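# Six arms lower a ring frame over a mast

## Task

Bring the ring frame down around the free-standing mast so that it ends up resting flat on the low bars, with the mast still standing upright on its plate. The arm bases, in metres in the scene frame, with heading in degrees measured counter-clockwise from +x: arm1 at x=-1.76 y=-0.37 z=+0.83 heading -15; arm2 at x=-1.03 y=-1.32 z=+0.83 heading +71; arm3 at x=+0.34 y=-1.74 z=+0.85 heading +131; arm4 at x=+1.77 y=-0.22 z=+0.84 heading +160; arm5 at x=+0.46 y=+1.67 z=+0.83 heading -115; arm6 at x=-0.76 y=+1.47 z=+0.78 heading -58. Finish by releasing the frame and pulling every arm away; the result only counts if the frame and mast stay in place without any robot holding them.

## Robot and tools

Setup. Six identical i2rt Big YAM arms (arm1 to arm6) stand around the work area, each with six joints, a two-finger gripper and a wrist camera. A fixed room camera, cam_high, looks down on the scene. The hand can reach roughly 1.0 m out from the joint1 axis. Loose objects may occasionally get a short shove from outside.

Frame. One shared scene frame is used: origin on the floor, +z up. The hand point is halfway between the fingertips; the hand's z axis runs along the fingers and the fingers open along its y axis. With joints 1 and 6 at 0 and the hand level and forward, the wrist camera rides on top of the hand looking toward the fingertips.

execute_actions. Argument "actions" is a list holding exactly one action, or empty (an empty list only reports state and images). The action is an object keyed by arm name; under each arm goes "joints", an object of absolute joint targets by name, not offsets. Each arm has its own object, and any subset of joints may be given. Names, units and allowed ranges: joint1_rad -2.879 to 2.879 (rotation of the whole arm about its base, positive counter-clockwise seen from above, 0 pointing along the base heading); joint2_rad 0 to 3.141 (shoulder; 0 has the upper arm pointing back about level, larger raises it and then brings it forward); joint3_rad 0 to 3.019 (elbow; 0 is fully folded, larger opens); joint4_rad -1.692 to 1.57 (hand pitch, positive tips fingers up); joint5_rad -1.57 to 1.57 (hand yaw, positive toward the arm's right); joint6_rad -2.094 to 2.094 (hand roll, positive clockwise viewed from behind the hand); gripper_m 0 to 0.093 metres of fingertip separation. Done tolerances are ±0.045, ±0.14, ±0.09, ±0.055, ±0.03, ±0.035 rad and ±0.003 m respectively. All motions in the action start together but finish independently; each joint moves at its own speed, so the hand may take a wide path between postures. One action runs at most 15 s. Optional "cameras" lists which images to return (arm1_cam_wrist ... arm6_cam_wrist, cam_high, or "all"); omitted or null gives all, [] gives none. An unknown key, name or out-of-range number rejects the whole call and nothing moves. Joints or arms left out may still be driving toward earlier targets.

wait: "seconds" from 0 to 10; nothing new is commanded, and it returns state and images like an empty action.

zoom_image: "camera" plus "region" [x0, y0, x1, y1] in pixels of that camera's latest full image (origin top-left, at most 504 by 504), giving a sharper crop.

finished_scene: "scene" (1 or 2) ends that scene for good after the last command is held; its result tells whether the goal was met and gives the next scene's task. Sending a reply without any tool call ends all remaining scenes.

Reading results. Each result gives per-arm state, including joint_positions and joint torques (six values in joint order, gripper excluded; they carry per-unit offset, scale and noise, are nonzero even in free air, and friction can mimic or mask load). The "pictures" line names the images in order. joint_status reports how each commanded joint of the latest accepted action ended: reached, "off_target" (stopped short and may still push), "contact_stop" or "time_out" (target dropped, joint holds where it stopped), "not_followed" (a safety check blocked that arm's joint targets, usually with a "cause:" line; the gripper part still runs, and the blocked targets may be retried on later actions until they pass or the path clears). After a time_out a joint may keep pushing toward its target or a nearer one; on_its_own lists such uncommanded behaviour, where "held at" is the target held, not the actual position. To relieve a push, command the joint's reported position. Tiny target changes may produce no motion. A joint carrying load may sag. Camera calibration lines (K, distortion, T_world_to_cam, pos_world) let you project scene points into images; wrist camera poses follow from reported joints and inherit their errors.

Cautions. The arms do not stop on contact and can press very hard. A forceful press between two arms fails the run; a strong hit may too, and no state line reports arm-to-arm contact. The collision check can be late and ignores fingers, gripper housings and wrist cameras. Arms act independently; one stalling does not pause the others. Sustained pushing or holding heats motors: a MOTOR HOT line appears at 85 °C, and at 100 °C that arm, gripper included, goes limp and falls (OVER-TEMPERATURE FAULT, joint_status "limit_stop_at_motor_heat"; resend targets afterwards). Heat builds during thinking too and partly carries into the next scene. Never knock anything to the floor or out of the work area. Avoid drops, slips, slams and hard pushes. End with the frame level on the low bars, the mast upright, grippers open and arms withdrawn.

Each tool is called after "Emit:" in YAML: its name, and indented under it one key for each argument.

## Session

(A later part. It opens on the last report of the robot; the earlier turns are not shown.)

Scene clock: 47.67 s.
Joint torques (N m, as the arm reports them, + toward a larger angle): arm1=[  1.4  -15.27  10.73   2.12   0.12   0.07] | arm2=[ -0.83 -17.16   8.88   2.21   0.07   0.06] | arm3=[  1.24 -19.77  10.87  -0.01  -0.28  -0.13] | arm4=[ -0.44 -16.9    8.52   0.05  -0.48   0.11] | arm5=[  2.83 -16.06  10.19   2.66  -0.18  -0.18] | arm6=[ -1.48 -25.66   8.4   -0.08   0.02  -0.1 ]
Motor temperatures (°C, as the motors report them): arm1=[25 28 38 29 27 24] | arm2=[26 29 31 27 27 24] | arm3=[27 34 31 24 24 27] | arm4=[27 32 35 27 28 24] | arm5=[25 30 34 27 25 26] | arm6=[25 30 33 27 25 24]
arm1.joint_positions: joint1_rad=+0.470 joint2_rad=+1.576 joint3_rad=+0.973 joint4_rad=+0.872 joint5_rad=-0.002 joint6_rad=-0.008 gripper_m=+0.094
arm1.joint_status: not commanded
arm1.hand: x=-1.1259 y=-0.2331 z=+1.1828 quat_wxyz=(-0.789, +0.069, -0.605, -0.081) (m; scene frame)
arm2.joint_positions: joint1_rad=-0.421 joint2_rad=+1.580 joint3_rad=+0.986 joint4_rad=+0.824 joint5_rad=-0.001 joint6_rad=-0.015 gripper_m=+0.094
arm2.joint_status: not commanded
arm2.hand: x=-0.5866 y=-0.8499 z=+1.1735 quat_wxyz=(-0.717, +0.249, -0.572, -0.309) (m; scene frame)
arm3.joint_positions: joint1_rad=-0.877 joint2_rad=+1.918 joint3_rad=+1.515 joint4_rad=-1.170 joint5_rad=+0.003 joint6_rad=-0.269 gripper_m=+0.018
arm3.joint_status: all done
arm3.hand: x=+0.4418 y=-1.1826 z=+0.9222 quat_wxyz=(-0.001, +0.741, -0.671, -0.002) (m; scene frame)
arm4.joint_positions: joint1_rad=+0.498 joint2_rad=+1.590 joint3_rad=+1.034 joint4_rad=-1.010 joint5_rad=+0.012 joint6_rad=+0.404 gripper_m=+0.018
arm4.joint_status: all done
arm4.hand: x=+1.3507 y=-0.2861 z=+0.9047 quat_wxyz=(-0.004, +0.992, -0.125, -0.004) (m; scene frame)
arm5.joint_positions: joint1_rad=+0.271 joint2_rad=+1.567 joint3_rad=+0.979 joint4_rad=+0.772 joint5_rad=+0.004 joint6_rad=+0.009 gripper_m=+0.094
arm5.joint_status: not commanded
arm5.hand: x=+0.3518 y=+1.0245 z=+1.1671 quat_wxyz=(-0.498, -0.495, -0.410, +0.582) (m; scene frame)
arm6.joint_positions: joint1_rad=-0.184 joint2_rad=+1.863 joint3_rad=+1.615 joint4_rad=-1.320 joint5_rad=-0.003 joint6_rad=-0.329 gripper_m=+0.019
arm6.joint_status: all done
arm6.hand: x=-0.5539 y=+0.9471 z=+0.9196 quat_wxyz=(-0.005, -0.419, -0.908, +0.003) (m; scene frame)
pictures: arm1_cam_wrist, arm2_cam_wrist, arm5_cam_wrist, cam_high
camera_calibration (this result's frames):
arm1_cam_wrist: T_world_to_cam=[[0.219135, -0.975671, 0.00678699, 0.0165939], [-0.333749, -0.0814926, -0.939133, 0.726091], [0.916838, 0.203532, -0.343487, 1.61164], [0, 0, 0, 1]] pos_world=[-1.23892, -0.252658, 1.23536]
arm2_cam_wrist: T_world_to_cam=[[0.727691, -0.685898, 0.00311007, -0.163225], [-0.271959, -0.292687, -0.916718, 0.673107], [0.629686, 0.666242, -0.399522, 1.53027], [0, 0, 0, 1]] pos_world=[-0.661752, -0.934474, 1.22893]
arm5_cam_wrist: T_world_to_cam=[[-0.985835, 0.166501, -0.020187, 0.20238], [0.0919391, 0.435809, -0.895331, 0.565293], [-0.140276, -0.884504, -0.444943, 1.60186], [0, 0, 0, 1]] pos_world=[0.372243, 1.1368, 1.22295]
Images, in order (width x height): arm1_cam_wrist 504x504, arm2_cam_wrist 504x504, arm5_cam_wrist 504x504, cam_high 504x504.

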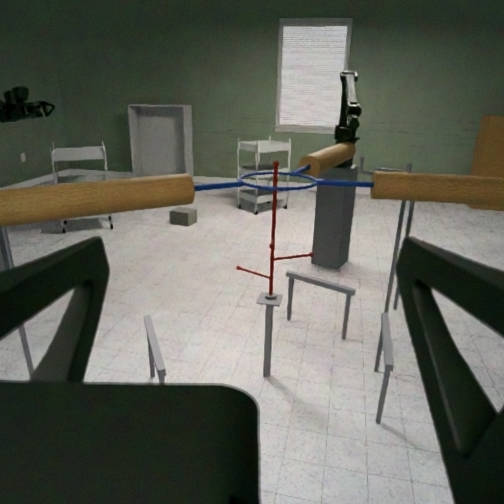

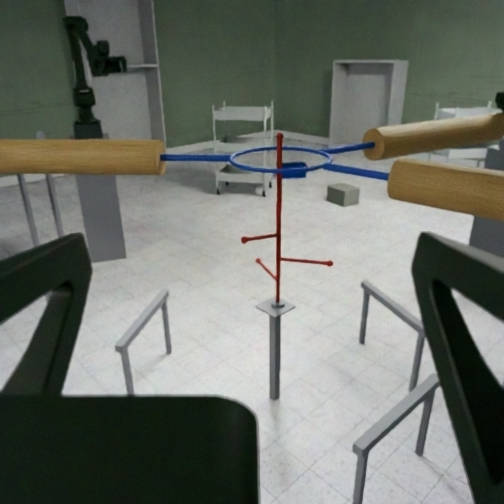

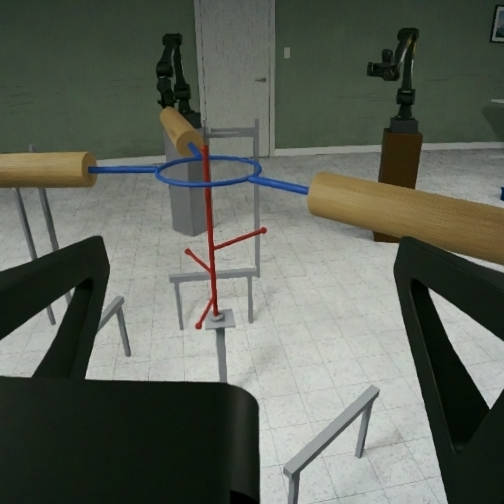

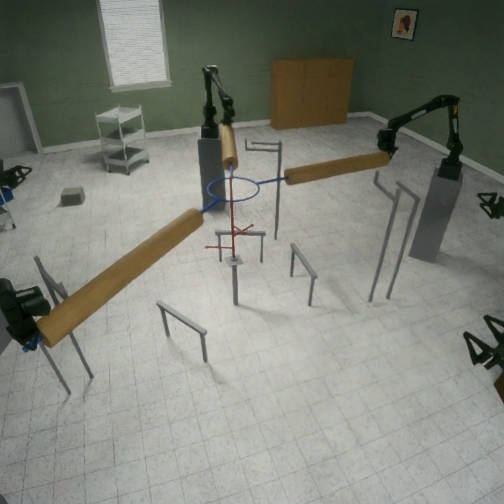

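Emit:
execute_actions:
  actions:
    - {"arm3":{"joints":{"joint1_rad":-0.725,"joint6_rad":-0.13,"joint2_rad":2.06,"joint3_rad":1.375,"joint4_rad":-0.82}},"arm4":{"joints":{"joint1_rad":0.5,"joint6_rad":0.405,"joint2_rad":1.99,"joint3_rad":1.21,"joint4_rad":-0.71}},"arm6":{"joints":{"joint1_rad":-0.33,"joint6_rad":-0.47,"joint2_rad":1.93,"joint3_rad":1.365,"joint4_rad":-0.95}}}
  cameras: ["arm5_cam_wrist"]

Emit:
execute_actions:
  actions:
    - {"arm3":{"joints":{"joint2_rad":2.3,"joint3_rad":1.425,"joint4_rad":-0.615}},"arm4":{"joints":{"joint2_rad":2.25,"joint3_rad":1.25,"joint4_rad":-0.49}},"arm6":{"joints":{"joint2_rad":2.145,"joint3_rad":1.345,"joint4_rad":-0.715}}}
  cameras: ["arm5_cam_wrist","arm2_cam_wrist","arm1_cam_wrist"]

Scene clock: 57.83 s.
Joint torques (N m, as the arm reports them, + toward a larger angle): arm1=[  1.42 -15.18  10.71   2.12   0.11   0.06] | arm2=[ -0.73 -17.08   8.9    2.21   0.07   0.06] | arm3=[ -0.89 -20.26   8.33   0.2   -0.01  -0.29] | arm4=[ -1.25 -21.88   8.32  -0.42  -0.29   0.03] | arm5=[  2.7  -15.89  10.15   2.66  -0.19  -0.19] | arm6=[ -1.14 -25.09   6.55   0.45  -0.15  -0.1 ]
Motor temperatures (°C, as the motors report them): arm1=[25 28 38 29 27 24] | arm2=[26 29 32 27 27 24] | arm3=[27 35 30 24 24 27] | arm4=[27 32 34 27 28 24] | arm5=[25 30 34 27 25 26] | arm6=[25 30 34 27 25 24]
arm1.joint_positions: joint1_rad=+0.470 joint2_rad=+1.576 joint3_rad=+0.973 joint4_rad=+0.872 joint5_rad=-0.002 joint6_rad=-0.008 gripper_m=+0.094
arm1.joint_status: not commanded
arm1.hand: x=-1.1259 y=-0.2331 z=+1.1828 quat_wxyz=(-0.789, +0.069, -0.605, -0.081) (m; scene frame)
arm2.joint_positions: joint1_rad=-0.421 joint2_rad=+1.580 joint3_rad=+0.986 joint4_rad=+0.824 joint5_rad=-0.001 joint6_rad=-0.015 gripper_m=+0.094
arm2.joint_status: not commanded
arm2.hand: x=-0.5866 y=-0.8499 z=+1.1735 quat_wxyz=(-0.717, +0.249, -0.572, -0.309) (m; scene frame)
arm3.joint_positions: joint1_rad=-0.715 joint2_rad=+2.117 joint3_rad=+1.364 joint4_rad=-0.818 joint5_rad=-0.004 joint6_rad=-0.106 gripper_m=+0.018
arm3.joint_status: all done
arm3.hand: x=+0.3486 y=-1.1832 z=+0.7666 quat_wxyz=(+0.000, +0.741, -0.671, -0.006) (m; scene frame)
arm4.joint_positions: joint1_rad=+0.494 joint2_rad=+2.031 joint3_rad=+1.184 joint4_rad=-0.697 joint5_rad=+0.007 joint6_rad=+0.398 gripper_m=+0.018
arm4.joint_status: all done
arm4.hand: x=+1.2638 y=-0.2984 z=+0.7520 quat_wxyz=(+0.001, +0.992, -0.124, -0.014) (m; scene frame)
arm5.joint_positions: joint1_rad=+0.271 joint2_rad=+1.567 joint3_rad=+0.979 joint4_rad=+0.772 joint5_rad=+0.004 joint6_rad=+0.009 gripper_m=+0.094
arm5.joint_status: not commanded
arm5.hand: x=+0.3518 y=+1.0245 z=+1.1671 quat_wxyz=(-0.498, -0.495, -0.410, +0.582) (m; scene frame)
arm6.joint_positions: joint1_rad=-0.322 joint2_rad=+1.980 joint3_rad=+1.359 joint4_rad=-0.942 joint5_rad=+0.002 joint6_rad=-0.469 gripper_m=+0.019
arm6.joint_status: all done
arm6.hand: x=-0.6331 y=+0.9407 z=+0.7681 quat_wxyz=(-0.005, -0.418, -0.908, +0.007) (m; scene frame)
pictures: arm5_cam_wrist
camera_calibration (this result's frames):
arm5_cam_wrist: T_world_to_cam=[[-0.985835, 0.166501, -0.020187, 0.20238], [0.0919391, 0.435809, -0.895331, 0.565293], [-0.140276, -0.884504, -0.444943, 1.60186], [0, 0, 0, 1]] pos_world=[0.372243, 1.1368, 1.22295]
Images, in order (width x height): arm5_cam_wrist 504x504.

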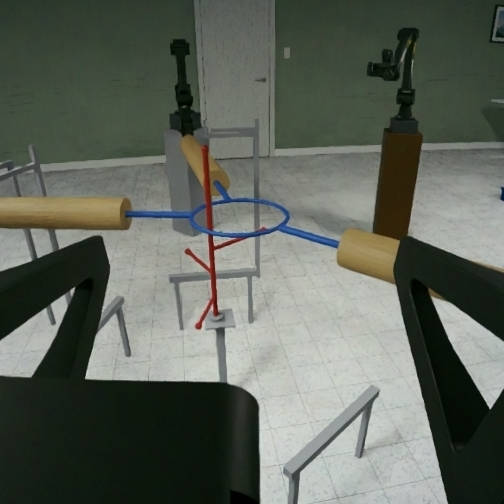

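Scene clock: 58.83 s.
Joint torques (N m, as the arm reports them, + toward a larger angle): arm1=[  1.49 -15.22  10.73   2.15   0.11   0.07] | arm2=[ -0.68 -17.16   8.89   2.17   0.06   0.07] | arm3=[ -1.01 -21.18   8.39  -0.12  -0.03  -0.29] | arm4=[ -1.55 -23.48   6.63  -0.53  -0.22   0.05] | arm5=[  2.72 -15.74  10.1    2.63  -0.18  -0.17] | arm6=[ -1.32 -26.46   5.78   0.04  -0.16  -0.09]
Motor temperatures (°C, as the motors report them): arm1=[25 28 38 29 27 24] | arm2=[26 29 32 27 27 24] | arm3=[27 35 30 24 24 27] | arm4=[27 32 34 27 28 24] | arm5=[25 30 34 27 25 26] | arm6=[25 30 33 27 25 24]
arm1.joint_positions: joint1_rad=+0.470 joint2_rad=+1.576 joint3_rad=+0.973 joint4_rad=+0.872 joint5_rad=-0.002 joint6_rad=-0.008 gripper_m=+0.094
arm1.joint_status: not commanded
arm1.hand: x=-1.1259 y=-0.2331 z=+1.1828 quat_wxyz=(-0.789, +0.069, -0.605, -0.081) (m; scene frame)
arm2.joint_positions: joint1_rad=-0.421 joint2_rad=+1.580 joint3_rad=+0.986 joint4_rad=+0.824 joint5_rad=-0.001 joint6_rad=-0.015 gripper_m=+0.094
arm2.joint_status: not commanded
arm2.hand: x=-0.5866 y=-0.8499 z=+1.1735 quat_wxyz=(-0.717, +0.249, -0.572, -0.309) (m; scene frame)
arm3.joint_positions: joint1_rad=-0.712 joint2_rad=+2.356 joint3_rad=+1.395 joint4_rad=-0.605 joint5_rad=-0.003 joint6_rad=-0.106 gripper_m=+0.018
arm3.joint_status: all done
arm3.hand: x=+0.3460 y=-1.1799 z=+0.6463 quat_wxyz=(-0.002, +0.742, -0.670, -0.007) (m; scene frame)
arm4.joint_positions: joint1_rad=+0.494 joint2_rad=+2.294 joint3_rad=+1.224 joint4_rad=-0.476 joint5_rad=+0.006 joint6_rad=+0.395 gripper_m=+0.018
arm4.joint_status: all done
arm4.hand: x=+1.2618 y=-0.2990 z=+0.6326 quat_wxyz=(+0.001, +0.992, -0.123, -0.012) (m; scene frame)
arm5.joint_positions: joint1_rad=+0.271 joint2_rad=+1.567 joint3_rad=+0.979 joint4_rad=+0.772 joint5_rad=+0.004 joint6_rad=+0.009 gripper_m=+0.094
arm5.joint_status: not commanded
arm5.hand: x=+0.3518 y=+1.0245 z=+1.1671 quat_wxyz=(-0.498, -0.495, -0.410, +0.582) (m; scene frame)
arm6.joint_positions: joint1_rad=-0.325 joint2_rad=+2.199 joint3_rad=+1.332 joint4_rad=-0.697 joint5_rad=+0.002 joint6_rad=-0.469 gripper_m=+0.019
arm6.joint_status: all done
arm6.hand: x=-0.6338 y=+0.9388 z=+0.6451 quat_wxyz=(-0.005, -0.419, -0.908, +0.007) (m; scene frame)
pictures: arm1_cam_wrist, arm2_cam_wrist, arm5_cam_wrist
camera_calibration (this result's frames):
arm1_cam_wrist: T_world_to_cam=[[0.219135, -0.975671, 0.00678699, 0.0165939], [-0.333749, -0.0814926, -0.939133, 0.726091], [0.916838, 0.203532, -0.343487, 1.61164], [0, 0, 0, 1]] pos_world=[-1.23892, -0.252658, 1.23536]
arm2_cam_wrist: T_world_to_cam=[[0.727691, -0.685898, 0.00311007, -0.163225], [-0.271959, -0.292687, -0.916718, 0.673107], [0.629686, 0.666242, -0.399522, 1.53027], [0, 0, 0, 1]] pos_world=[-0.661752, -0.934474, 1.22893]
arm5_cam_wrist: T_world_to_cam=[[-0.985835, 0.166501, -0.020187, 0.20238], [0.0919391, 0.435809, -0.895331, 0.565293], [-0.140276, -0.884504, -0.444943, 1.60186], [0, 0, 0, 1]] pos_world=[0.372243, 1.1368, 1.22295]
Images, in order (width x height): arm1_cam_wrist 504x504, arm2_cam_wrist 504x504, arm5_cam_wrist 504x504.

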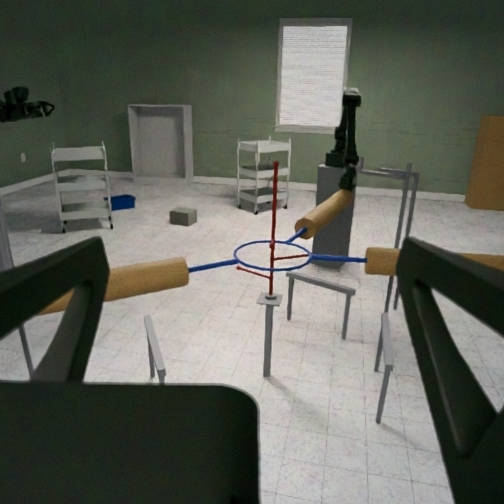

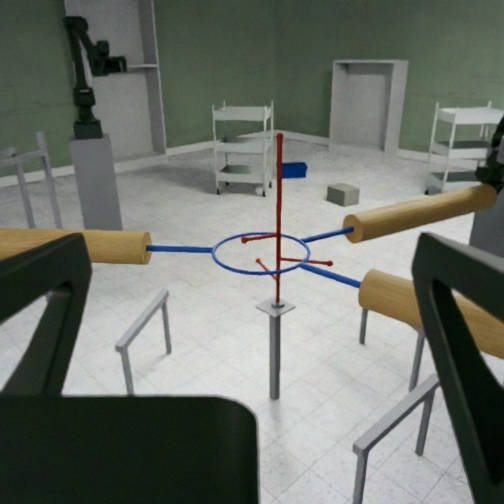

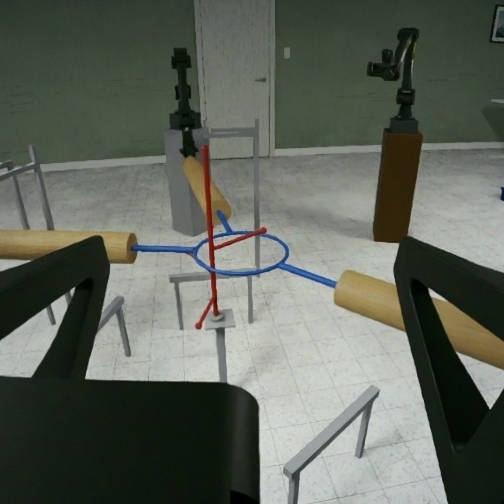

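Emit:
execute_actions:
  actions:
    - {"arm3":{"joints":{"joint1_rad":-0.965,"joint6_rad":-0.375,"joint2_rad":2.225,"joint3_rad":1.22,"joint4_rad":-0.505}},"arm4":{"joints":{"joint1_rad":0.705,"joint6_rad":0.615,"joint2_rad":2.155,"joint3_rad":0.9,"joint4_rad":-0.27}},"arm6":{"joints":{"joint1_rad":-0.17,"joint6_rad":-0.305,"joint2_rad":2.335,"joint3_rad":1.75,"joint4_rad":-0.925}}}
  cameras: ["arm2_cam_wrist"]

Emit:
execute_actions:
  actions:
    - {"arm3":{"joints":{"joint2_rad":2.44,"joint3_rad":1.325,"joint4_rad":-0.385}},"arm4":{"joints":{"joint2_rad":2.41,"joint3_rad":1.02,"joint4_rad":-0.125}},"arm6":{"joints":{"joint2_rad":2.495,"joint3_rad":1.8,"joint4_rad":-0.805}}}
  cameras: ["arm5_cam_wrist","arm2_cam_wrist","arm1_cam_wrist"]

Scene clock: 66.33 s.
Joint torques (N m, as the arm reports them, + toward a larger angle): arm1=[  1.39 -15.25  10.75   2.14   0.11   0.06] | arm2=[ -0.68 -17.21   8.91   2.21   0.08   0.06] | arm3=[ -0.12 -18.96   5.53   0.08   0.03  -0.16] | arm4=[ -1.8  -19.18   2.91  -0.09  -0.39   0.04] | arm5=[  2.55 -15.66  10.11   2.7   -0.16  -0.16] | arm6=[ -2.65 -27.21   8.98   0.1    0.11  -0.13]
Motor temperatures (°C, as the motors report them): arm1=[25 29 39 29 27 24] | arm2=[26 29 32 27 27 24] | arm3=[27 35 30 24 24 27] | arm4=[27 33 33 27 28 24] | arm5=[25 30 34 27 25 26] | arm6=[25 31 33 27 25 24]
arm1.joint_positions: joint1_rad=+0.470 joint2_rad=+1.576 joint3_rad=+0.973 joint4_rad=+0.872 joint5_rad=-0.002 joint6_rad=-0.008 gripper_m=+0.094
arm1.joint_status: not commanded
arm1.hand: x=-1.1259 y=-0.2331 z=+1.1828 quat_wxyz=(-0.789, +0.069, -0.605, -0.081) (m; scene frame)
arm2.joint_positions: joint1_rad=-0.421 joint2_rad=+1.580 joint3_rad=+0.986 joint4_rad=+0.824 joint5_rad=-0.001 joint6_rad=-0.015 gripper_m=+0.094
arm2.joint_status: not commanded
arm2.hand: x=-0.5866 y=-0.8499 z=+1.1735 quat_wxyz=(-0.717, +0.249, -0.572, -0.309) (m; scene frame)
arm3.joint_positions: joint1_rad=-0.968 joint2_rad=+2.268 joint3_rad=+1.215 joint4_rad=-0.501 joint5_rad=-0.006 joint6_rad=-0.360 gripper_m=+0.018
arm3.joint_status: all done
arm3.hand: x=+0.4748 y=-1.2444 z=+0.6532 quat_wxyz=(-0.007, +0.741, -0.671, -0.011) (m; scene frame)
arm4.joint_positions: joint1_rad=+0.702 joint2_rad=+2.190 joint3_rad=+0.893 joint4_rad=-0.266 joint5_rad=+0.011 joint6_rad=+0.607 gripper_m=+0.018
arm4.joint_status: all done
arm4.hand: x=+1.3916 y=-0.3629 z=+0.6300 quat_wxyz=(-0.002, +0.992, -0.124, -0.006) (m; scene frame)
arm5.joint_positions: joint1_rad=+0.271 joint2_rad=+1.567 joint3_rad=+0.979 joint4_rad=+0.772 joint5_rad=+0.004 joint6_rad=+0.009 gripper_m=+0.094
arm5.joint_status: not commanded
arm5.hand: x=+0.3518 y=+1.0245 z=+1.1671 quat_wxyz=(-0.498, -0.495, -0.410, +0.582) (m; scene frame)
arm6.joint_positions: joint1_rad=-0.150 joint2_rad=+2.355 joint3_rad=+1.709 joint4_rad=-0.907 joint5_rad=-0.004 joint6_rad=-0.300 gripper_m=+0.019
arm6.joint_status: all done
arm6.hand: x=-0.5028 y=+0.8791 z=+0.6612 quat_wxyz=(-0.011, -0.417, -0.909, +0.008) (m; scene frame)
pictures: arm2_cam_wrist
camera_calibration (this result's frames):
arm2_cam_wrist: T_world_to_cam=[[0.727691, -0.685898, 0.00311007, -0.163225], [-0.271959, -0.292687, -0.916718, 0.673107], [0.629686, 0.666242, -0.399522, 1.53027], [0, 0, 0, 1]] pos_world=[-0.661752, -0.934474, 1.22893]
Images, in order (width x height): arm2_cam_wrist 504x504.

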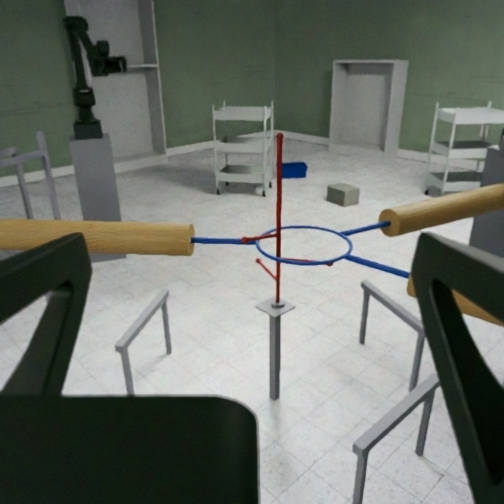

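Scene clock: 67.33 s.
Joint torques (N m, as the arm reports them, + toward a larger angle): arm1=[  1.36 -15.27  10.72   2.14   0.11   0.06] | arm2=[ -0.67 -17.07   8.89   2.18   0.06   0.06] | arm3=[ -0.27 -19.6    6.2    0.12   0.11  -0.25] | arm4=[ -1.14 -20.29   1.96   0.27  -0.48   0.01] | arm5=[  2.56 -15.89  10.07   2.6   -0.2   -0.19] | arm6=[ -1.65 -30.56   7.98  -0.09   0.11  -0.02]
Motor temperatures (°C, as the motors report them): arm1=[25 29 39 29 27 24] | arm2=[26 29 32 27 27 24] | arm3=[27 35 30 24 24 27] | arm4=[27 33 33 27 28 24] | arm5=[25 30 34 27 25 26] | arm6=[25 31 33 27 25 24]
arm1.joint_positions: joint1_rad=+0.470 joint2_rad=+1.576 joint3_rad=+0.973 joint4_rad=+0.872 joint5_rad=-0.002 joint6_rad=-0.008 gripper_m=+0.094
arm1.joint_status: not commanded
arm1.hand: x=-1.1259 y=-0.2331 z=+1.1828 quat_wxyz=(-0.789, +0.069, -0.605, -0.081) (m; scene frame)
arm2.joint_positions: joint1_rad=-0.421 joint2_rad=+1.580 joint3_rad=+0.986 joint4_rad=+0.824 joint5_rad=-0.001 joint6_rad=-0.015 gripper_m=+0.094
arm2.joint_status: not commanded
arm2.hand: x=-0.5866 y=-0.8499 z=+1.1735 quat_wxyz=(-0.717, +0.249, -0.572, -0.309) (m; scene frame)
arm3.joint_positions: joint1_rad=-0.958 joint2_rad=+2.485 joint3_rad=+1.302 joint4_rad=-0.381 joint5_rad=-0.007 joint6_rad=-0.355 gripper_m=+0.018
arm3.joint_status: all done
arm3.hand: x=+0.4690 y=-1.2435 z=+0.5621 quat_wxyz=(-0.002, +0.743, -0.669, -0.009) (m; scene frame)
arm4.joint_positions: joint1_rad=+0.700 joint2_rad=+2.445 joint3_rad=+1.010 joint4_rad=-0.130 joint5_rad=+0.012 joint6_rad=+0.604 gripper_m=+0.018
arm4.joint_status: all done
arm4.hand: x=+1.3851 y=-0.3641 z=+0.5412 quat_wxyz=(-0.003, +0.992, -0.124, -0.005) (m; scene frame)
arm5.joint_positions: joint1_rad=+0.271 joint2_rad=+1.567 joint3_rad=+0.979 joint4_rad=+0.772 joint5_rad=+0.004 joint6_rad=+0.009 gripper_m=+0.094
arm5.joint_status: not commanded
arm5.hand: x=+0.3518 y=+1.0245 z=+1.1671 quat_wxyz=(-0.498, -0.495, -0.410, +0.582) (m; scene frame)
arm6.joint_positions: joint1_rad=-0.160 joint2_rad=+2.543 joint3_rad=+1.764 joint4_rad=-0.782 joint5_rad=-0.005 joint6_rad=-0.308 gripper_m=+0.019
arm6.joint_status: all done
arm6.hand: x=-0.5084 y=+0.8754 z=+0.5595 quat_wxyz=(-0.009, -0.417, -0.909, +0.005) (m; scene frame)
pictures: arm1_cam_wrist, arm2_cam_wrist, arm5_cam_wrist
camera_calibration (this result's frames):
arm1_cam_wrist: T_world_to_cam=[[0.219135, -0.975671, 0.00678699, 0.0165939], [-0.333749, -0.0814926, -0.939133, 0.726091], [0.916838, 0.203532, -0.343487, 1.61164], [0, 0, 0, 1]] pos_world=[-1.23892, -0.252658, 1.23536]
arm2_cam_wrist: T_world_to_cam=[[0.727691, -0.685898, 0.00311007, -0.163225], [-0.271959, -0.292687, -0.916718, 0.673107], [0.629686, 0.666242, -0.399522, 1.53027], [0, 0, 0, 1]] pos_world=[-0.661752, -0.934474, 1.22893]
arm5_cam_wrist: T_world_to_cam=[[-0.985835, 0.166501, -0.020187, 0.20238], [0.0919391, 0.435809, -0.895331, 0.565293], [-0.140276, -0.884504, -0.444943, 1.60186], [0, 0, 0, 1]] pos_world=[0.372243, 1.1368, 1.22295]
Images, in order (width x height): arm1_cam_wrist 504x504, arm2_cam_wrist 504x504, arm5_cam_wrist 504x504.

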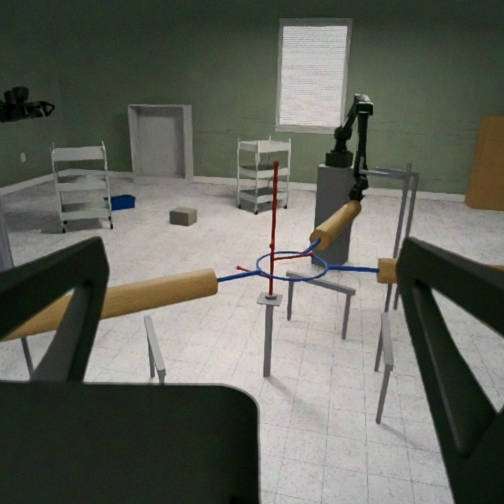

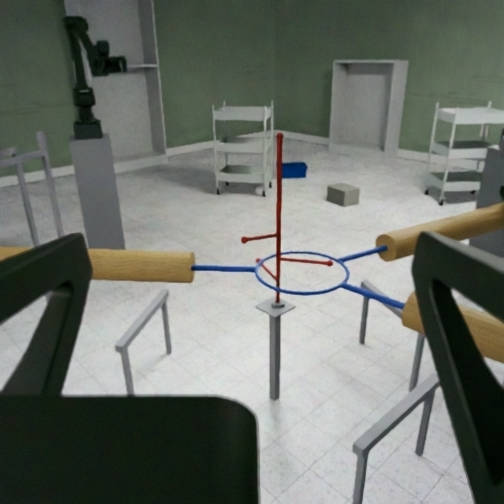

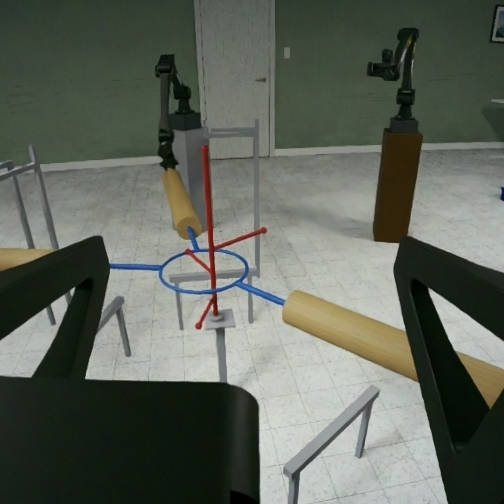

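Emit:
execute_actions:
  actions:
    - {"arm3":{"joints":{"joint1_rad":-0.903,"joint6_rad":-0.3,"joint2_rad":2.64,"joint3_rad":1.875,"joint4_rad":-0.735}},"arm4":{"joints":{"joint1_rad":0.34,"joint6_rad":0.243,"joint2_rad":2.405,"joint3_rad":0.95,"joint4_rad":-0.07}},"arm6":{"joints":{"joint1_rad":-0.072,"joint6_rad":-0.209,"joint2_rad":2.285,"joint3_rad":1.255,"joint4_rad":-0.49}}}
  cameras: ["arm1_cam_wrist"]

Emit:
execute_actions:
  actions:
    - {"arm3":{"joints":{"joint2_rad":2.83,"joint3_rad":2.035,"joint4_rad":-0.695}},"arm4":{"joints":{"joint2_rad":2.635,"joint3_rad":1.105,"joint4_rad":0.012}},"arm6":{"joints":{"joint2_rad":2.49,"joint3_rad":1.365,"joint4_rad":-0.387}}}
  cameras: ["arm5_cam_wrist","arm2_cam_wrist","arm1_cam_wrist"]

Scene clock: 76.00 s.
Joint torques (N m, as the arm reports them, + toward a larger angle): arm1=[  1.42 -15.2   10.73   2.12   0.11   0.07] | arm2=[ -0.79 -17.2    8.89   2.19   0.08   0.07] | arm3=[  0.02 -21.83  11.15  -0.11   0.    -0.1 ] | arm4=[ -1.46 -19.85   0.14   0.05  -0.14   0.13] | arm5=[  2.84 -15.73  10.08   2.68  -0.21  -0.18] | arm6=[ -1.34 -26.25   2.88   0.45   0.07   0.12]
Motor temperatures (°C, as the motors report them): arm1=[25 29 39 29 27 24] | arm2=[26 29 32 27 27 24] | arm3=[27 36 29 24 24 27] | arm4=[27 33 32 27 28 24] | arm5=[25 30 35 27 25 26] | arm6=[25 31 33 27 25 24]
arm1.joint_positions: joint1_rad=+0.470 joint2_rad=+1.576 joint3_rad=+0.973 joint4_rad=+0.872 joint5_rad=-0.002 joint6_rad=-0.008 gripper_m=+0.094
arm1.joint_status: not commanded
arm1.hand: x=-1.1259 y=-0.2331 z=+1.1828 quat_wxyz=(-0.789, +0.069, -0.605, -0.081) (m; scene frame)
arm2.joint_positions: joint1_rad=-0.421 joint2_rad=+1.580 joint3_rad=+0.986 joint4_rad=+0.824 joint5_rad=-0.001 joint6_rad=-0.015 gripper_m=+0.094
arm2.joint_status: not commanded
arm2.hand: x=-0.5866 y=-0.8499 z=+1.1735 quat_wxyz=(-0.717, +0.249, -0.572, -0.309) (m; scene frame)
arm3.joint_positions: joint1_rad=-0.899 joint2_rad=+2.663 joint3_rad=+1.826 joint4_rad=-0.726 joint5_rad=-0.004 joint6_rad=-0.293 gripper_m=+0.018
arm3.joint_status: all done
arm3.hand: x=+0.4661 y=-1.1020 z=+0.5699 quat_wxyz=(-0.003, +0.742, -0.670, -0.008) (m; scene frame)
arm4.joint_positions: joint1_rad=+0.332 joint2_rad=+2.441 joint3_rad=+0.956 joint4_rad=-0.069 joint5_rad=+0.003 joint6_rad=+0.226 gripper_m=+0.018
arm4.joint_status: all done
arm4.hand: x=+1.3775 y=-0.2185 z=+0.5402 quat_wxyz=(+0.000, +0.993, -0.119, -0.008) (m; scene frame)
arm5.joint_positions: joint1_rad=+0.271 joint2_rad=+1.567 joint3_rad=+0.979 joint4_rad=+0.772 joint5_rad=+0.004 joint6_rad=+0.009 gripper_m=+0.094
arm5.joint_status: not commanded
arm5.hand: x=+0.3518 y=+1.0245 z=+1.1671 quat_wxyz=(-0.498, -0.495, -0.410, +0.582) (m; scene frame)
arm6.joint_positions: joint1_rad=-0.072 joint2_rad=+2.342 joint3_rad=+1.264 joint4_rad=-0.482 joint5_rad=-0.003 joint6_rad=-0.226 gripper_m=+0.019
arm6.joint_status: all done
arm6.hand: x=-0.5178 y=+1.0140 z=+0.5572 quat_wxyz=(-0.009, -0.415, -0.910, +0.005) (m; scene frame)
pictures: arm1_cam_wrist
camera_calibration (this result's frames):
arm1_cam_wrist: T_world_to_cam=[[0.219135, -0.975671, 0.00678699, 0.0165939], [-0.333749, -0.0814926, -0.939133, 0.726091], [0.916838, 0.203532, -0.343487, 1.61164], [0, 0, 0, 1]] pos_world=[-1.23892, -0.252658, 1.23536]
Images, in order (width x height): arm1_cam_wrist 504x504.

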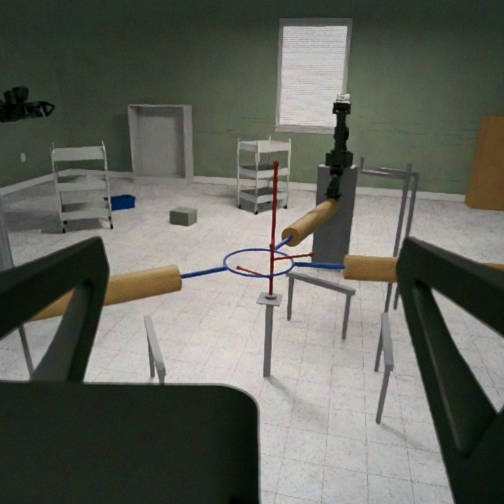

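Scene clock: 77.00 s.
Joint torques (N m, as the arm reports them, + toward a larger angle): arm1=[  1.5  -15.19  10.73   2.14   0.11   0.06] | arm2=[ -0.75 -17.1    8.87   2.2    0.07   0.07] | arm3=[  0.03 -23.09  10.01  -0.2    0.01  -0.1 ] | arm4=[ -1.37 -20.86   0.15   0.48  -0.14   0.11] | arm5=[  2.65 -16.1   10.1    2.7   -0.19  -0.17] | arm6=[ -1.19 -25.55   4.05   0.51  -0.03   0.12]
Motor temperatures (°C, as the motors report them): arm1=[25 29 39 29 27 24] | arm2=[26 29 32 27 27 24] | arm3=[27 36 29 24 24 27] | arm4=[27 33 32 27 28 24] | arm5=[25 30 35 27 25 26] | arm6=[25 31 33 27 25 24]
arm1.joint_positions: joint1_rad=+0.470 joint2_rad=+1.576 joint3_rad=+0.973 joint4_rad=+0.872 joint5_rad=-0.002 joint6_rad=-0.008 gripper_m=+0.094
arm1.joint_status: not commanded
arm1.hand: x=-1.1259 y=-0.2331 z=+1.1828 quat_wxyz=(-0.789, +0.069, -0.605, -0.081) (m; scene frame)
arm2.joint_positions: joint1_rad=-0.421 joint2_rad=+1.580 joint3_rad=+0.986 joint4_rad=+0.824 joint5_rad=-0.001 joint6_rad=-0.015 gripper_m=+0.094
arm2.joint_status: not commanded
arm2.hand: x=-0.5866 y=-0.8499 z=+1.1735 quat_wxyz=(-0.717, +0.249, -0.572, -0.309) (m; scene frame)
arm3.joint_positions: joint1_rad=-0.899 joint2_rad=+2.877 joint3_rad=+1.993 joint4_rad=-0.683 joint5_rad=-0.004 joint6_rad=-0.293 gripper_m=+0.018
arm3.joint_status: all done
arm3.hand: x=+0.4659 y=-1.1001 z=+0.4775 quat_wxyz=(-0.001, +0.742, -0.670, -0.007) (m; scene frame)
arm4.joint_positions: joint1_rad=+0.334 joint2_rad=+2.671 joint3_rad=+1.102 joint4_rad=+0.006 joint5_rad=+0.004 joint6_rad=+0.228 gripper_m=+0.018
arm4.joint_status: all done
arm4.hand: x=+1.3767 y=-0.2191 z=+0.4577 quat_wxyz=(-0.001, +0.993, -0.119, -0.003) (m; scene frame)
arm5.joint_positions: joint1_rad=+0.271 joint2_rad=+1.567 joint3_rad=+0.979 joint4_rad=+0.772 joint5_rad=+0.004 joint6_rad=+0.009 gripper_m=+0.094
arm5.joint_status: not commanded
arm5.hand: x=+0.3518 y=+1.0245 z=+1.1671 quat_wxyz=(-0.498, -0.495, -0.410, +0.582) (m; scene frame)
arm6.joint_positions: joint1_rad=-0.072 joint2_rad=+2.528 joint3_rad=+1.350 joint4_rad=-0.380 joint5_rad=-0.001 joint6_rad=-0.226 gripper_m=+0.019
arm6.joint_status: all done
arm6.hand: x=-0.5171 y=+1.0116 z=+0.4789 quat_wxyz=(-0.008, -0.415, -0.910, +0.007) (m; scene frame)
pictures: arm1_cam_wrist, arm2_cam_wrist, arm5_cam_wrist
camera_calibration (this result's frames):
arm1_cam_wrist: T_world_to_cam=[[0.219135, -0.975671, 0.00678699, 0.0165939], [-0.333749, -0.0814926, -0.939133, 0.726091], [0.916838, 0.203532, -0.343487, 1.61164], [0, 0, 0, 1]] pos_world=[-1.23892, -0.252658, 1.23536]
arm2_cam_wrist: T_world_to_cam=[[0.727691, -0.685898, 0.00311007, -0.163225], [-0.271959, -0.292687, -0.916718, 0.673107], [0.629686, 0.666242, -0.399522, 1.53027], [0, 0, 0, 1]] pos_world=[-0.661752, -0.934474, 1.22893]
arm5_cam_wrist: T_world_to_cam=[[-0.985835, 0.166501, -0.020187, 0.20238], [0.0919391, 0.435809, -0.895331, 0.565293], [-0.140276, -0.884504, -0.444943, 1.60186], [0, 0, 0, 1]] pos_world=[0.372243, 1.1368, 1.22295]
Images, in order (width x height): arm1_cam_wrist 504x504, arm2_cam_wrist 504x504, arm5_cam_wrist 504x504.

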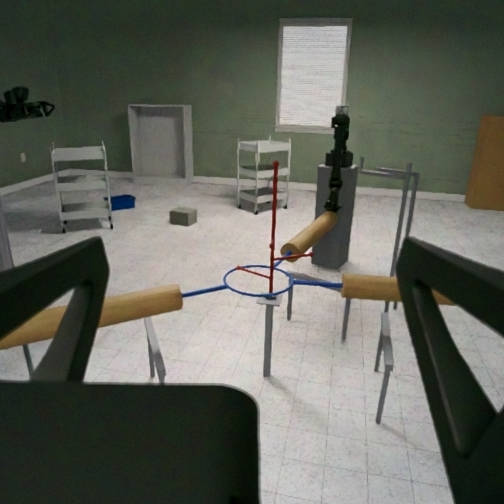

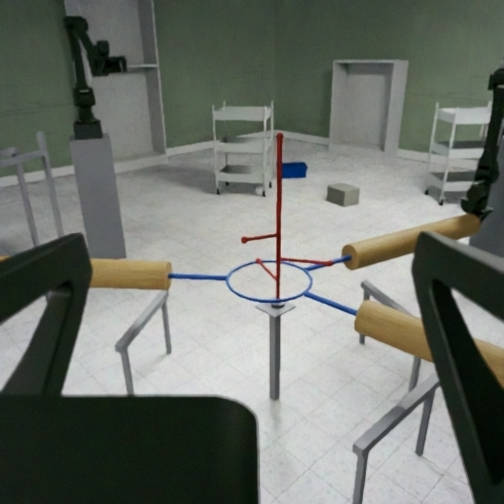

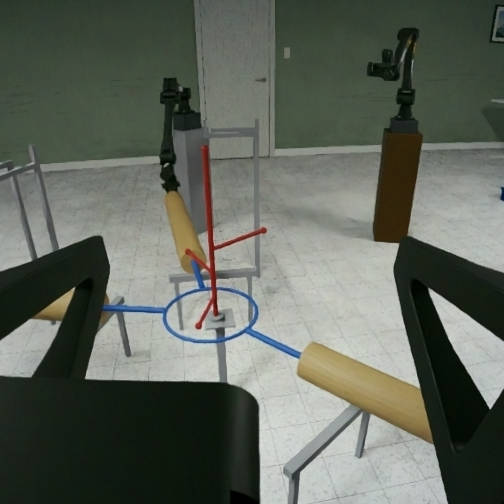

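Emit:
execute_actions:
  actions:
    - {"arm3":{"joints":{"joint1_rad":-0.705,"joint6_rad":-0.02,"joint2_rad":2.7,"joint3_rad":1.605,"joint4_rad":-0.419}},"arm4":{"joints":{"joint1_rad":0.68,"joint6_rad":0.665,"joint2_rad":2.675,"joint3_rad":1.35,"joint4_rad":-0.2}},"arm6":{"joints":{"joint1_rad":-0.003,"joint6_rad":-0.064,"joint2_rad":2.54,"joint3_rad":1.475,"joint4_rad":-0.46}}}
  cameras: ["arm1_cam_wrist"]

Emit:
execute_actions:
  actions:
    - {"arm3":{"joints":{"joint2_rad":2.97,"joint3_rad":1.875,"joint4_rad":-0.408}},"arm4":{"joints":{"joint2_rad":2.935,"joint3_rad":1.595,"joint4_rad":-0.17}},"arm6":{"joints":{"joint2_rad":2.785,"joint3_rad":1.665,"joint4_rad":-0.39}}}
  cameras: ["cam_high","arm2_cam_wrist","arm5_cam_wrist"]

Scene clock: 87.73 s.
Joint torques (N m, as the arm reports them, + toward a larger angle): arm1=[  1.4  -15.29  10.75   2.11   0.11   0.06] | arm2=[ -0.57 -17.07   8.9    2.19   0.07   0.07] | arm3=[ -0.07 -21.38   4.39   0.14   0.06  -0.19] | arm4=[ -2.02 -23.62   2.47  -0.13  -0.05   0.06] | arm5=[  2.23 -16.08  10.15   2.56  -0.23  -0.19] | arm6=[ -1.22 -26.55   3.61   0.42   0.05   0.03]
Motor temperatures (°C, as the motors report them): arm1=[25 29 39 29 27 24] | arm2=[26 29 32 27 27 24] | arm3=[27 37 29 24 24 27] | arm4=[27 33 31 27 28 24] | arm5=[25 30 35 27 25 26] | arm6=[25 31 32 27 25 24]
arm1.joint_positions: joint1_rad=+0.470 joint2_rad=+1.576 joint3_rad=+0.973 joint4_rad=+0.872 joint5_rad=-0.002 joint6_rad=-0.008 gripper_m=+0.094
arm1.joint_status: not commanded
arm1.hand: x=-1.1259 y=-0.2331 z=+1.1828 quat_wxyz=(-0.789, +0.069, -0.605, -0.081) (m; scene frame)
arm2.joint_positions: joint1_rad=-0.421 joint2_rad=+1.580 joint3_rad=+0.986 joint4_rad=+0.824 joint5_rad=-0.001 joint6_rad=-0.015 gripper_m=+0.094
arm2.joint_status: not commanded
arm2.hand: x=-0.5866 y=-0.8499 z=+1.1735 quat_wxyz=(-0.717, +0.249, -0.572, -0.309) (m; scene frame)
arm3.joint_positions: joint1_rad=-0.697 joint2_rad=+2.754 joint3_rad=+1.605 joint4_rad=-0.416 joint5_rad=-0.006 joint6_rad=-0.005 gripper_m=+0.018
arm3.joint_status: all done
arm3.hand: x=+0.3364 y=-1.1804 z=+0.4713 quat_wxyz=(-0.001, +0.713, -0.702, -0.008) (m; scene frame)
arm4.joint_positions: joint1_rad=+0.679 joint2_rad=+2.711 joint3_rad=+1.342 joint4_rad=-0.195 joint5_rad=+0.001 joint6_rad=+0.657 gripper_m=+0.018
arm4.joint_status: all done
arm4.hand: x=+1.3227 y=-0.3790 z=+0.4511 quat_wxyz=(+0.002, +0.987, -0.160, -0.003) (m; scene frame)
arm5.joint_positions: joint1_rad=+0.271 joint2_rad=+1.567 joint3_rad=+0.979 joint4_rad=+0.772 joint5_rad=+0.004 joint6_rad=+0.009 gripper_m=+0.094
arm5.joint_status: not commanded
arm5.hand: x=+0.3518 y=+1.0245 z=+1.1671 quat_wxyz=(-0.498, -0.495, -0.410, +0.582) (m; scene frame)
arm6.joint_positions: joint1_rad=+0.000 joint2_rad=+2.577 joint3_rad=+1.471 joint4_rad=-0.452 joint5_rad=-0.002 joint6_rad=-0.074 gripper_m=+0.019
arm6.joint_status: all done
arm6.hand: x=-0.4670 y=+1.0024 z=+0.4737 quat_wxyz=(-0.009, -0.451, -0.893, +0.006) (m; scene frame)
pictures: arm1_cam_wrist
camera_calibration (this result's frames):
arm1_cam_wrist: T_world_to_cam=[[0.219135, -0.975671, 0.00678699, 0.0165939], [-0.333749, -0.0814926, -0.939133, 0.726091], [0.916838, 0.203532, -0.343487, 1.61164], [0, 0, 0, 1]] pos_world=[-1.23892, -0.252658, 1.23536]
Images, in order (width x height): arm1_cam_wrist 504x504.

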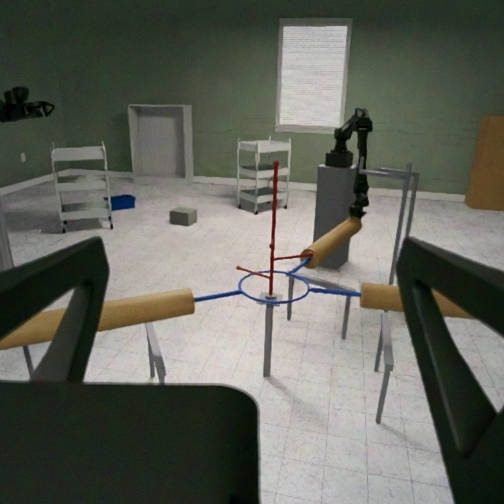

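Scene clock: 88.70 s.
Joint torques (N m, as the arm reports them, + toward a larger angle): arm1=[  1.64 -15.21  10.73   2.15   0.11   0.07] | arm2=[ -0.68 -17.09   8.86   2.18   0.07   0.07] | arm3=[ -0.47 -21.61   6.77   0.03   0.16  -0.19] | arm4=[ -1.7  -23.7    2.96   0.12  -0.07   0.03] | arm5=[  2.5  -15.75  10.02   2.84  -0.22  -0.18] | arm6=[ -1.17 -27.13   4.06   0.54  -0.02   0.03]
Motor temperatures (°C, as the motors report them): arm1=[25 29 39 29 27 24] | arm2=[26 29 32 27 27 24] | arm3=[27 37 29 24 24 27] | arm4=[27 33 31 27 28 24] | arm5=[25 30 35 27 25 26] | arm6=[25 31 32 27 25 24]
arm1.joint_positions: joint1_rad=+0.470 joint2_rad=+1.576 joint3_rad=+0.973 joint4_rad=+0.872 joint5_rad=-0.002 joint6_rad=-0.008 gripper_m=+0.094
arm1.joint_status: not commanded
arm1.hand: x=-1.1259 y=-0.2331 z=+1.1828 quat_wxyz=(-0.789, +0.069, -0.605, -0.081) (m; scene frame)
arm2.joint_positions: joint1_rad=-0.421 joint2_rad=+1.580 joint3_rad=+0.986 joint4_rad=+0.824 joint5_rad=-0.001 joint6_rad=-0.015 gripper_m=+0.094
arm2.joint_status: not commanded
arm2.hand: x=-0.5866 y=-0.8499 z=+1.1735 quat_wxyz=(-0.717, +0.249, -0.572, -0.309) (m; scene frame)
arm3.joint_positions: joint1_rad=-0.697 joint2_rad=+3.011 joint3_rad=+1.847 joint4_rad=-0.402 joint5_rad=-0.008 joint6_rad=-0.005 gripper_m=+0.018
arm3.joint_status: all done
arm3.hand: x=+0.3356 y=-1.1773 z=+0.3705 quat_wxyz=(+0.000, +0.713, -0.701, -0.009) (m; scene frame)
arm4.joint_positions: joint1_rad=+0.679 joint2_rad=+2.977 joint3_rad=+1.579 joint4_rad=-0.170 joint5_rad=+0.002 joint6_rad=+0.656 gripper_m=+0.018
arm4.joint_status: all done
arm4.hand: x=+1.3225 y=-0.3790 z=+0.3478 quat_wxyz=(+0.000, +0.987, -0.160, -0.001) (m; scene frame)
arm5.joint_positions: joint1_rad=+0.271 joint2_rad=+1.567 joint3_rad=+0.979 joint4_rad=+0.772 joint5_rad=+0.004 joint6_rad=+0.009 gripper_m=+0.094
arm5.joint_status: not commanded
arm5.hand: x=+0.3518 y=+1.0245 z=+1.1671 quat_wxyz=(-0.498, -0.495, -0.410, +0.582) (m; scene frame)
arm6.joint_positions: joint1_rad=+0.000 joint2_rad=+2.824 joint3_rad=+1.649 joint4_rad=-0.383 joint5_rad=-0.001 joint6_rad=-0.074 gripper_m=+0.019
arm6.joint_status: all done
arm6.hand: x=-0.4665 y=+1.0005 z=+0.3711 quat_wxyz=(-0.009, -0.451, -0.893, +0.007) (m; scene frame)
pictures: arm2_cam_wrist, arm5_cam_wrist, cam_high
camera_calibration (this result's frames):
arm2_cam_wrist: T_world_to_cam=[[0.727691, -0.685898, 0.00311007, -0.163225], [-0.271959, -0.292687, -0.916718, 0.673107], [0.629686, 0.666242, -0.399522, 1.53027], [0, 0, 0, 1]] pos_world=[-0.661752, -0.934474, 1.22893]
arm5_cam_wrist: T_world_to_cam=[[-0.985835, 0.166501, -0.020187, 0.20238], [0.0919391, 0.435809, -0.895331, 0.565293], [-0.140276, -0.884504, -0.444943, 1.60186], [0, 0, 0, 1]] pos_world=[0.372243, 1.1368, 1.22295]
Images, in order (width x height): arm2_cam_wrist 504x504, arm5_cam_wrist 504x504, cam_high 504x504.

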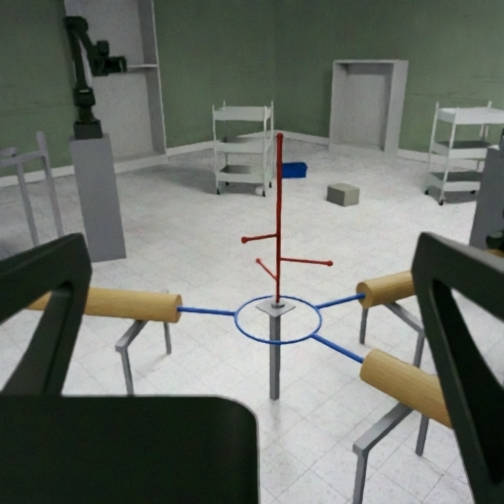

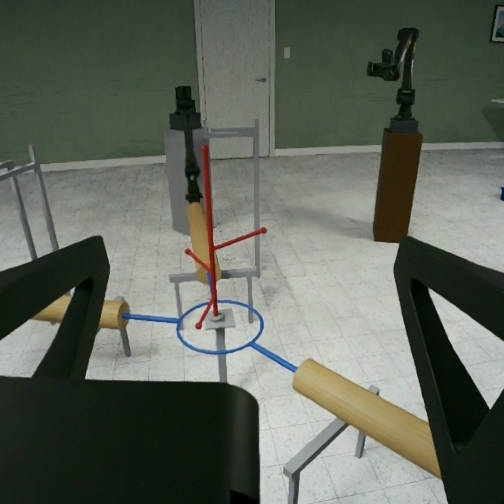

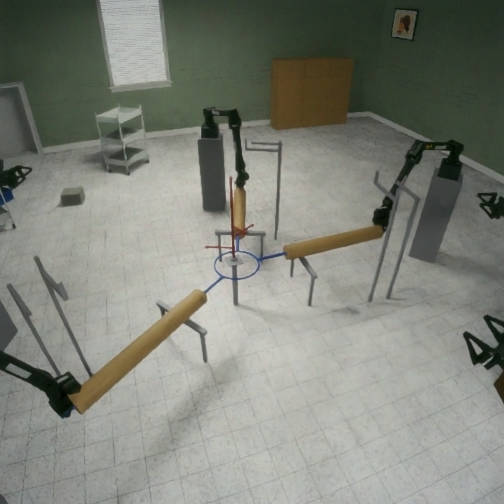

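Emit:
execute_actions:
  actions:
    - {"arm3":{"joints":{"joint2_rad":3.045,"joint3_rad":1.925}},"arm4":{"joints":{"joint2_rad":3.005,"joint3_rad":1.64}},"arm6":{"joints":{"joint2_rad":2.865,"joint3_rad":1.71}}}
  cameras: []

Scene clock: 91.10 s.
Joint torques (N m, as the arm reports them, + toward a larger angle): arm1=[  1.43 -15.2   10.73   2.14   0.11   0.07] | arm2=[ -0.57 -17.02   8.85   2.22   0.07   0.05] | arm3=[ -0.53 -17.8    7.9    0.75   0.15  -0.18] | arm4=[ -1.75 -20.02   4.55   0.55  -0.06   0.04] | arm5=[  2.34 -16.08  10.23   2.77  -0.2   -0.18] | arm6=[ -1.41 -22.2    5.48   0.81  -0.02   0.05]
Motor temperatures (°C, as the motors report them): arm1=[25 29 39 29 27 24] | arm2=[26 29 32 27 27 24] | arm3=[27 37 29 24 24 27] | arm4=[27 33 31 27 28 24] | arm5=[25 31 35 27 25 26] | arm6=[25 31 32 27 25 24]
arm1.joint_positions: joint1_rad=+0.470 joint2_rad=+1.576 joint3_rad=+0.973 joint4_rad=+0.872 joint5_rad=-0.002 joint6_rad=-0.008 gripper_m=+0.094
arm1.joint_status: not commanded
arm1.hand: x=-1.1259 y=-0.2331 z=+1.1828 quat_wxyz=(-0.789, +0.069, -0.605, -0.081) (m; scene frame)
arm2.joint_positions: joint1_rad=-0.421 joint2_rad=+1.580 joint3_rad=+0.986 joint4_rad=+0.824 joint5_rad=-0.001 joint6_rad=-0.015 gripper_m=+0.094
arm2.joint_status: not commanded
arm2.hand: x=-0.5866 y=-0.8499 z=+1.1735 quat_wxyz=(-0.717, +0.249, -0.572, -0.309) (m; scene frame)
arm3.joint_positions: joint1_rad=-0.697 joint2_rad=+3.041 joint3_rad=+1.885 joint4_rad=-0.420 joint5_rad=-0.008 joint6_rad=-0.005 gripper_m=+0.018
arm3.joint_status: all done
arm3.hand: x=+0.3354 y=-1.1779 z=+0.3602 quat_wxyz=(+0.004, +0.713, -0.701, -0.005) (m; scene frame)
arm4.joint_positions: joint1_rad=+0.679 joint2_rad=+3.001 joint3_rad=+1.606 joint4_rad=-0.180 joint5_rad=+0.002 joint6_rad=+0.656 gripper_m=+0.018
arm4.joint_status: all done
arm4.hand: x=+1.3229 y=-0.3789 z=+0.3387 quat_wxyz=(-0.001, +0.987, -0.160, +0.001) (m; scene frame)
arm5.joint_positions: joint1_rad=+0.271 joint2_rad=+1.567 joint3_rad=+0.979 joint4_rad=+0.772 joint5_rad=+0.004 joint6_rad=+0.009 gripper_m=+0.094
arm5.joint_status: not commanded
arm5.hand: x=+0.3518 y=+1.0245 z=+1.1671 quat_wxyz=(-0.498, -0.495, -0.410, +0.582) (m; scene frame)
arm6.joint_positions: joint1_rad=+0.000 joint2_rad=+2.849 joint3_rad=+1.676 joint4_rad=-0.392 joint5_rad=-0.001 joint6_rad=-0.074 gripper_m=+0.019
arm6.joint_status: all done
arm6.hand: x=-0.4665 y=+1.0007 z=+0.3616 quat_wxyz=(-0.006, -0.451, -0.893, +0.004) (m; scene frame)
pictures: none
No camera images: the call's "cameras" was empty. Leave "cameras" out to get every camera's image.

Emit:
execute_actions:
  actions:
    - {"arm3":{"joints":{"joint3_rad":1.89,"gripper_m":0.07}},"arm4":{"joints":{"joint3_rad":1.61,"gripper_m":0.07}},"arm6":{"joints":{"joint3_rad":1.68,"gripper_m":0.07}}}
  cameras: []

Emit:
execute_actions:
  actions:
    - {"arm3":{"joints":{"joint2_rad":2.3,"joint3_rad":1.15}},"arm4":{"joints":{"joint2_rad":2.3,"joint3_rad":0.92}},"arm6":{"joints":{"joint2_rad":2.2,"joint3_rad":1.03}}}
  cameras: ["cam_high","arm2_cam_wrist"]

Scene clock: 95.00 s.
Joint torques (N m, as the arm reports them, + toward a larger angle): arm1=[  1.39 -15.24  10.73   2.14   0.12   0.07] | arm2=[ -0.63 -17.09   8.89   2.19   0.07   0.06] | arm3=[ -0.35 -17.98   4.84   0.6   -0.03  -0.19] | arm4=[ -1.89 -20.1    1.88   0.48  -0.07   0.05] | arm5=[  2.38 -16.03  10.07   2.65  -0.2   -0.18] | arm6=[ -1.23 -22.14   3.17   0.82  -0.02   0.03]
Motor temperatures (°C, as the motors report them): arm1=[25 29 39 29 27 24] | arm2=[26 29 32 27 26 24] | arm3=[27 37 29 24 24 27] | arm4=[27 33 31 27 28 24] | arm5=[25 31 35 27 25 26] | arm6=[24 31 31 27 25 24]
arm1.joint_positions: joint1_rad=+0.470 joint2_rad=+1.576 joint3_rad=+0.973 joint4_rad=+0.872 joint5_rad=-0.002 joint6_rad=-0.008 gripper_m=+0.094
arm1.joint_status: not commanded
arm1.hand: x=-1.1259 y=-0.2331 z=+1.1828 quat_wxyz=(-0.789, +0.069, -0.605, -0.081) (m; scene frame)
arm2.joint_positions: joint1_rad=-0.421 joint2_rad=+1.580 joint3_rad=+0.986 joint4_rad=+0.824 joint5_rad=-0.001 joint6_rad=-0.015 gripper_m=+0.094
arm2.joint_status: not commanded
arm2.hand: x=-0.5866 y=-0.8499 z=+1.1735 quat_wxyz=(-0.717, +0.249, -0.572, -0.309) (m; scene frame)
arm3.joint_positions: joint1_rad=-0.698 joint2_rad=+3.041 joint3_rad=+1.885 joint4_rad=-0.417 joint5_rad=-0.003 joint6_rad=-0.006 gripper_m=+0.070
arm3.joint_status: all done
arm3.hand: x=+0.3370 y=-1.1771 z=+0.3602 quat_wxyz=(+0.001, +0.713, -0.702, -0.004) (m; scene frame)
arm4.joint_positions: joint1_rad=+0.679 joint2_rad=+3.001 joint3_rad=+1.606 joint4_rad=-0.180 joint5_rad=+0.002 joint6_rad=+0.656 gripper_m=+0.070
arm4.joint_status: all done
arm4.hand: x=+1.3230 y=-0.3789 z=+0.3387 quat_wxyz=(-0.001, +0.987, -0.160, +0.001) (m; scene frame)
arm5.joint_positions: joint1_rad=+0.271 joint2_rad=+1.567 joint3_rad=+0.979 joint4_rad=+0.772 joint5_rad=+0.004 joint6_rad=+0.009 gripper_m=+0.094
arm5.joint_status: not commanded
arm5.hand: x=+0.3518 y=+1.0245 z=+1.1671 quat_wxyz=(-0.498, -0.495, -0.410, +0.582) (m; scene frame)
arm6.joint_positions: joint1_rad=+0.000 joint2_rad=+2.849 joint3_rad=+1.676 joint4_rad=-0.392 joint5_rad=-0.001 joint6_rad=-0.074 gripper_m=+0.070
arm6.joint_status: all done
arm6.hand: x=-0.4665 y=+1.0007 z=+0.3616 quat_wxyz=(-0.006, -0.451, -0.893, +0.004) (m; scene frame)
pictures: none
No camera images: the call's "cameras" was empty. Leave "cameras" out to get every camera's image.

Scene clock: 96.47 s.
Joint torques (N m, as the arm reports them, + toward a larger angle): arm1=[  1.38 -15.11  10.74   2.15   0.11   0.07] | arm2=[ -0.78 -17.1    8.89   2.18   0.06   0.07] | arm3=[ -0.53 -15.43   4.72   0.41  -0.02  -0.17] | arm4=[ -1.77 -16.41   1.94   0.36  -0.07   0.04] | arm5=[  3.18 -15.82  10.16   2.7   -0.2   -0.2 ] | arm6=[ -1.22 -17.19   3.17   0.81  -0.03   0.05]
Motor temperatures (°C, as the motors report them): arm1=[25 29 40 29 27 24] | arm2=[26 29 32 27 26 24] | arm3=[27 37 29 24 24 27] | arm4=[27 33 31 27 28 24] | arm5=[25 31 35 27 25 26] | arm6=[24 31 31 27 25 24]
arm1.joint_positions: joint1_rad=+0.470 joint2_rad=+1.576 joint3_rad=+0.973 joint4_rad=+0.872 joint5_rad=-0.002 joint6_rad=-0.008 gripper_m=+0.094
arm1.joint_status: not commanded
arm1.hand: x=-1.1259 y=-0.2331 z=+1.1828 quat_wxyz=(-0.789, +0.069, -0.605, -0.081) (m; scene frame)
arm2.joint_positions: joint1_rad=-0.421 joint2_rad=+1.580 joint3_rad=+0.986 joint4_rad=+0.824 joint5_rad=-0.001 joint6_rad=-0.015 gripper_m=+0.094
arm2.joint_status: not commanded
arm2.hand: x=-0.5866 y=-0.8499 z=+1.1735 quat_wxyz=(-0.717, +0.249, -0.572, -0.309) (m; scene frame)
arm3.joint_positions: joint1_rad=-0.698 joint2_rad=+2.298 joint3_rad=+1.146 joint4_rad=-0.410 joint5_rad=-0.003 joint6_rad=-0.006 gripper_m=+0.070
arm3.joint_status: all done
arm3.hand: x=+0.3391 y=-1.2555 z=+0.6279 quat_wxyz=(-0.003, +0.713, -0.702, -0.008) (m; scene frame)
arm4.joint_positions: joint1_rad=+0.679 joint2_rad=+2.298 joint3_rad=+0.916 joint4_rad=-0.175 joint5_rad=+0.002 joint6_rad=+0.656 gripper_m=+0.070
arm4.joint_status: all done
arm4.hand: x=+1.3917 y=-0.3546 z=+0.5913 quat_wxyz=(+0.003, +0.987, -0.160, -0.006) (m; scene frame)
arm5.joint_positions: joint1_rad=+0.271 joint2_rad=+1.567 joint3_rad=+0.979 joint4_rad=+0.772 joint5_rad=+0.004 joint6_rad=+0.009 gripper_m=+0.094
arm5.joint_status: not commanded
arm5.hand: x=+0.3518 y=+1.0245 z=+1.1671 quat_wxyz=(-0.498, -0.495, -0.410, +0.582) (m; scene frame)
arm6.joint_positions: joint1_rad=+0.000 joint2_rad=+2.186 joint3_rad=+1.029 joint4_rad=-0.391 joint5_rad=-0.001 joint6_rad=-0.074 gripper_m=+0.070
arm6.joint_status: all done
arm6.hand: x=-0.5194 y=+1.0858 z=+0.5893 quat_wxyz=(-0.013, -0.451, -0.892, +0.009) (m; scene frame)
pictures: arm2_cam_wrist, cam_high
camera_calibration (this result's frames):
arm2_cam_wrist: T_world_to_cam=[[0.727691, -0.685898, 0.00311007, -0.163225], [-0.271959, -0.292687, -0.916718, 0.673107], [0.629686, 0.666242, -0.399522, 1.53027], [0, 0, 0, 1]] pos_world=[-0.661752, -0.934474, 1.22893]
Images, in order (width x height): arm2_cam_wrist 504x504, cam_high 504x504.

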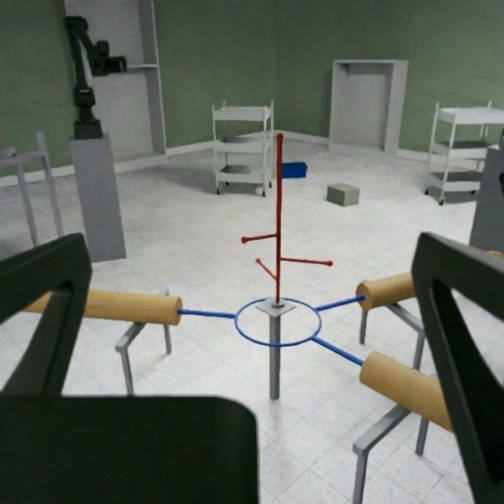

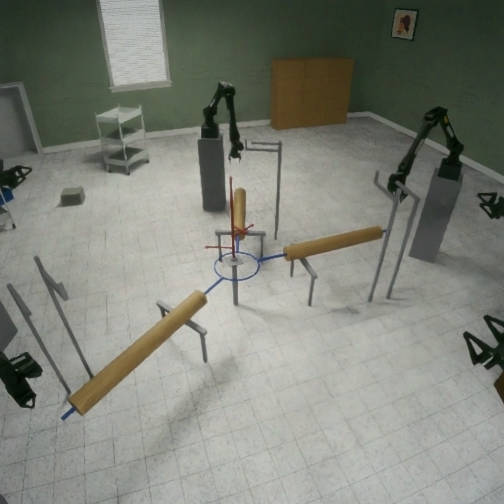

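Emit:
finished_scene:
  scene: 2

The scene is finished: the task was done.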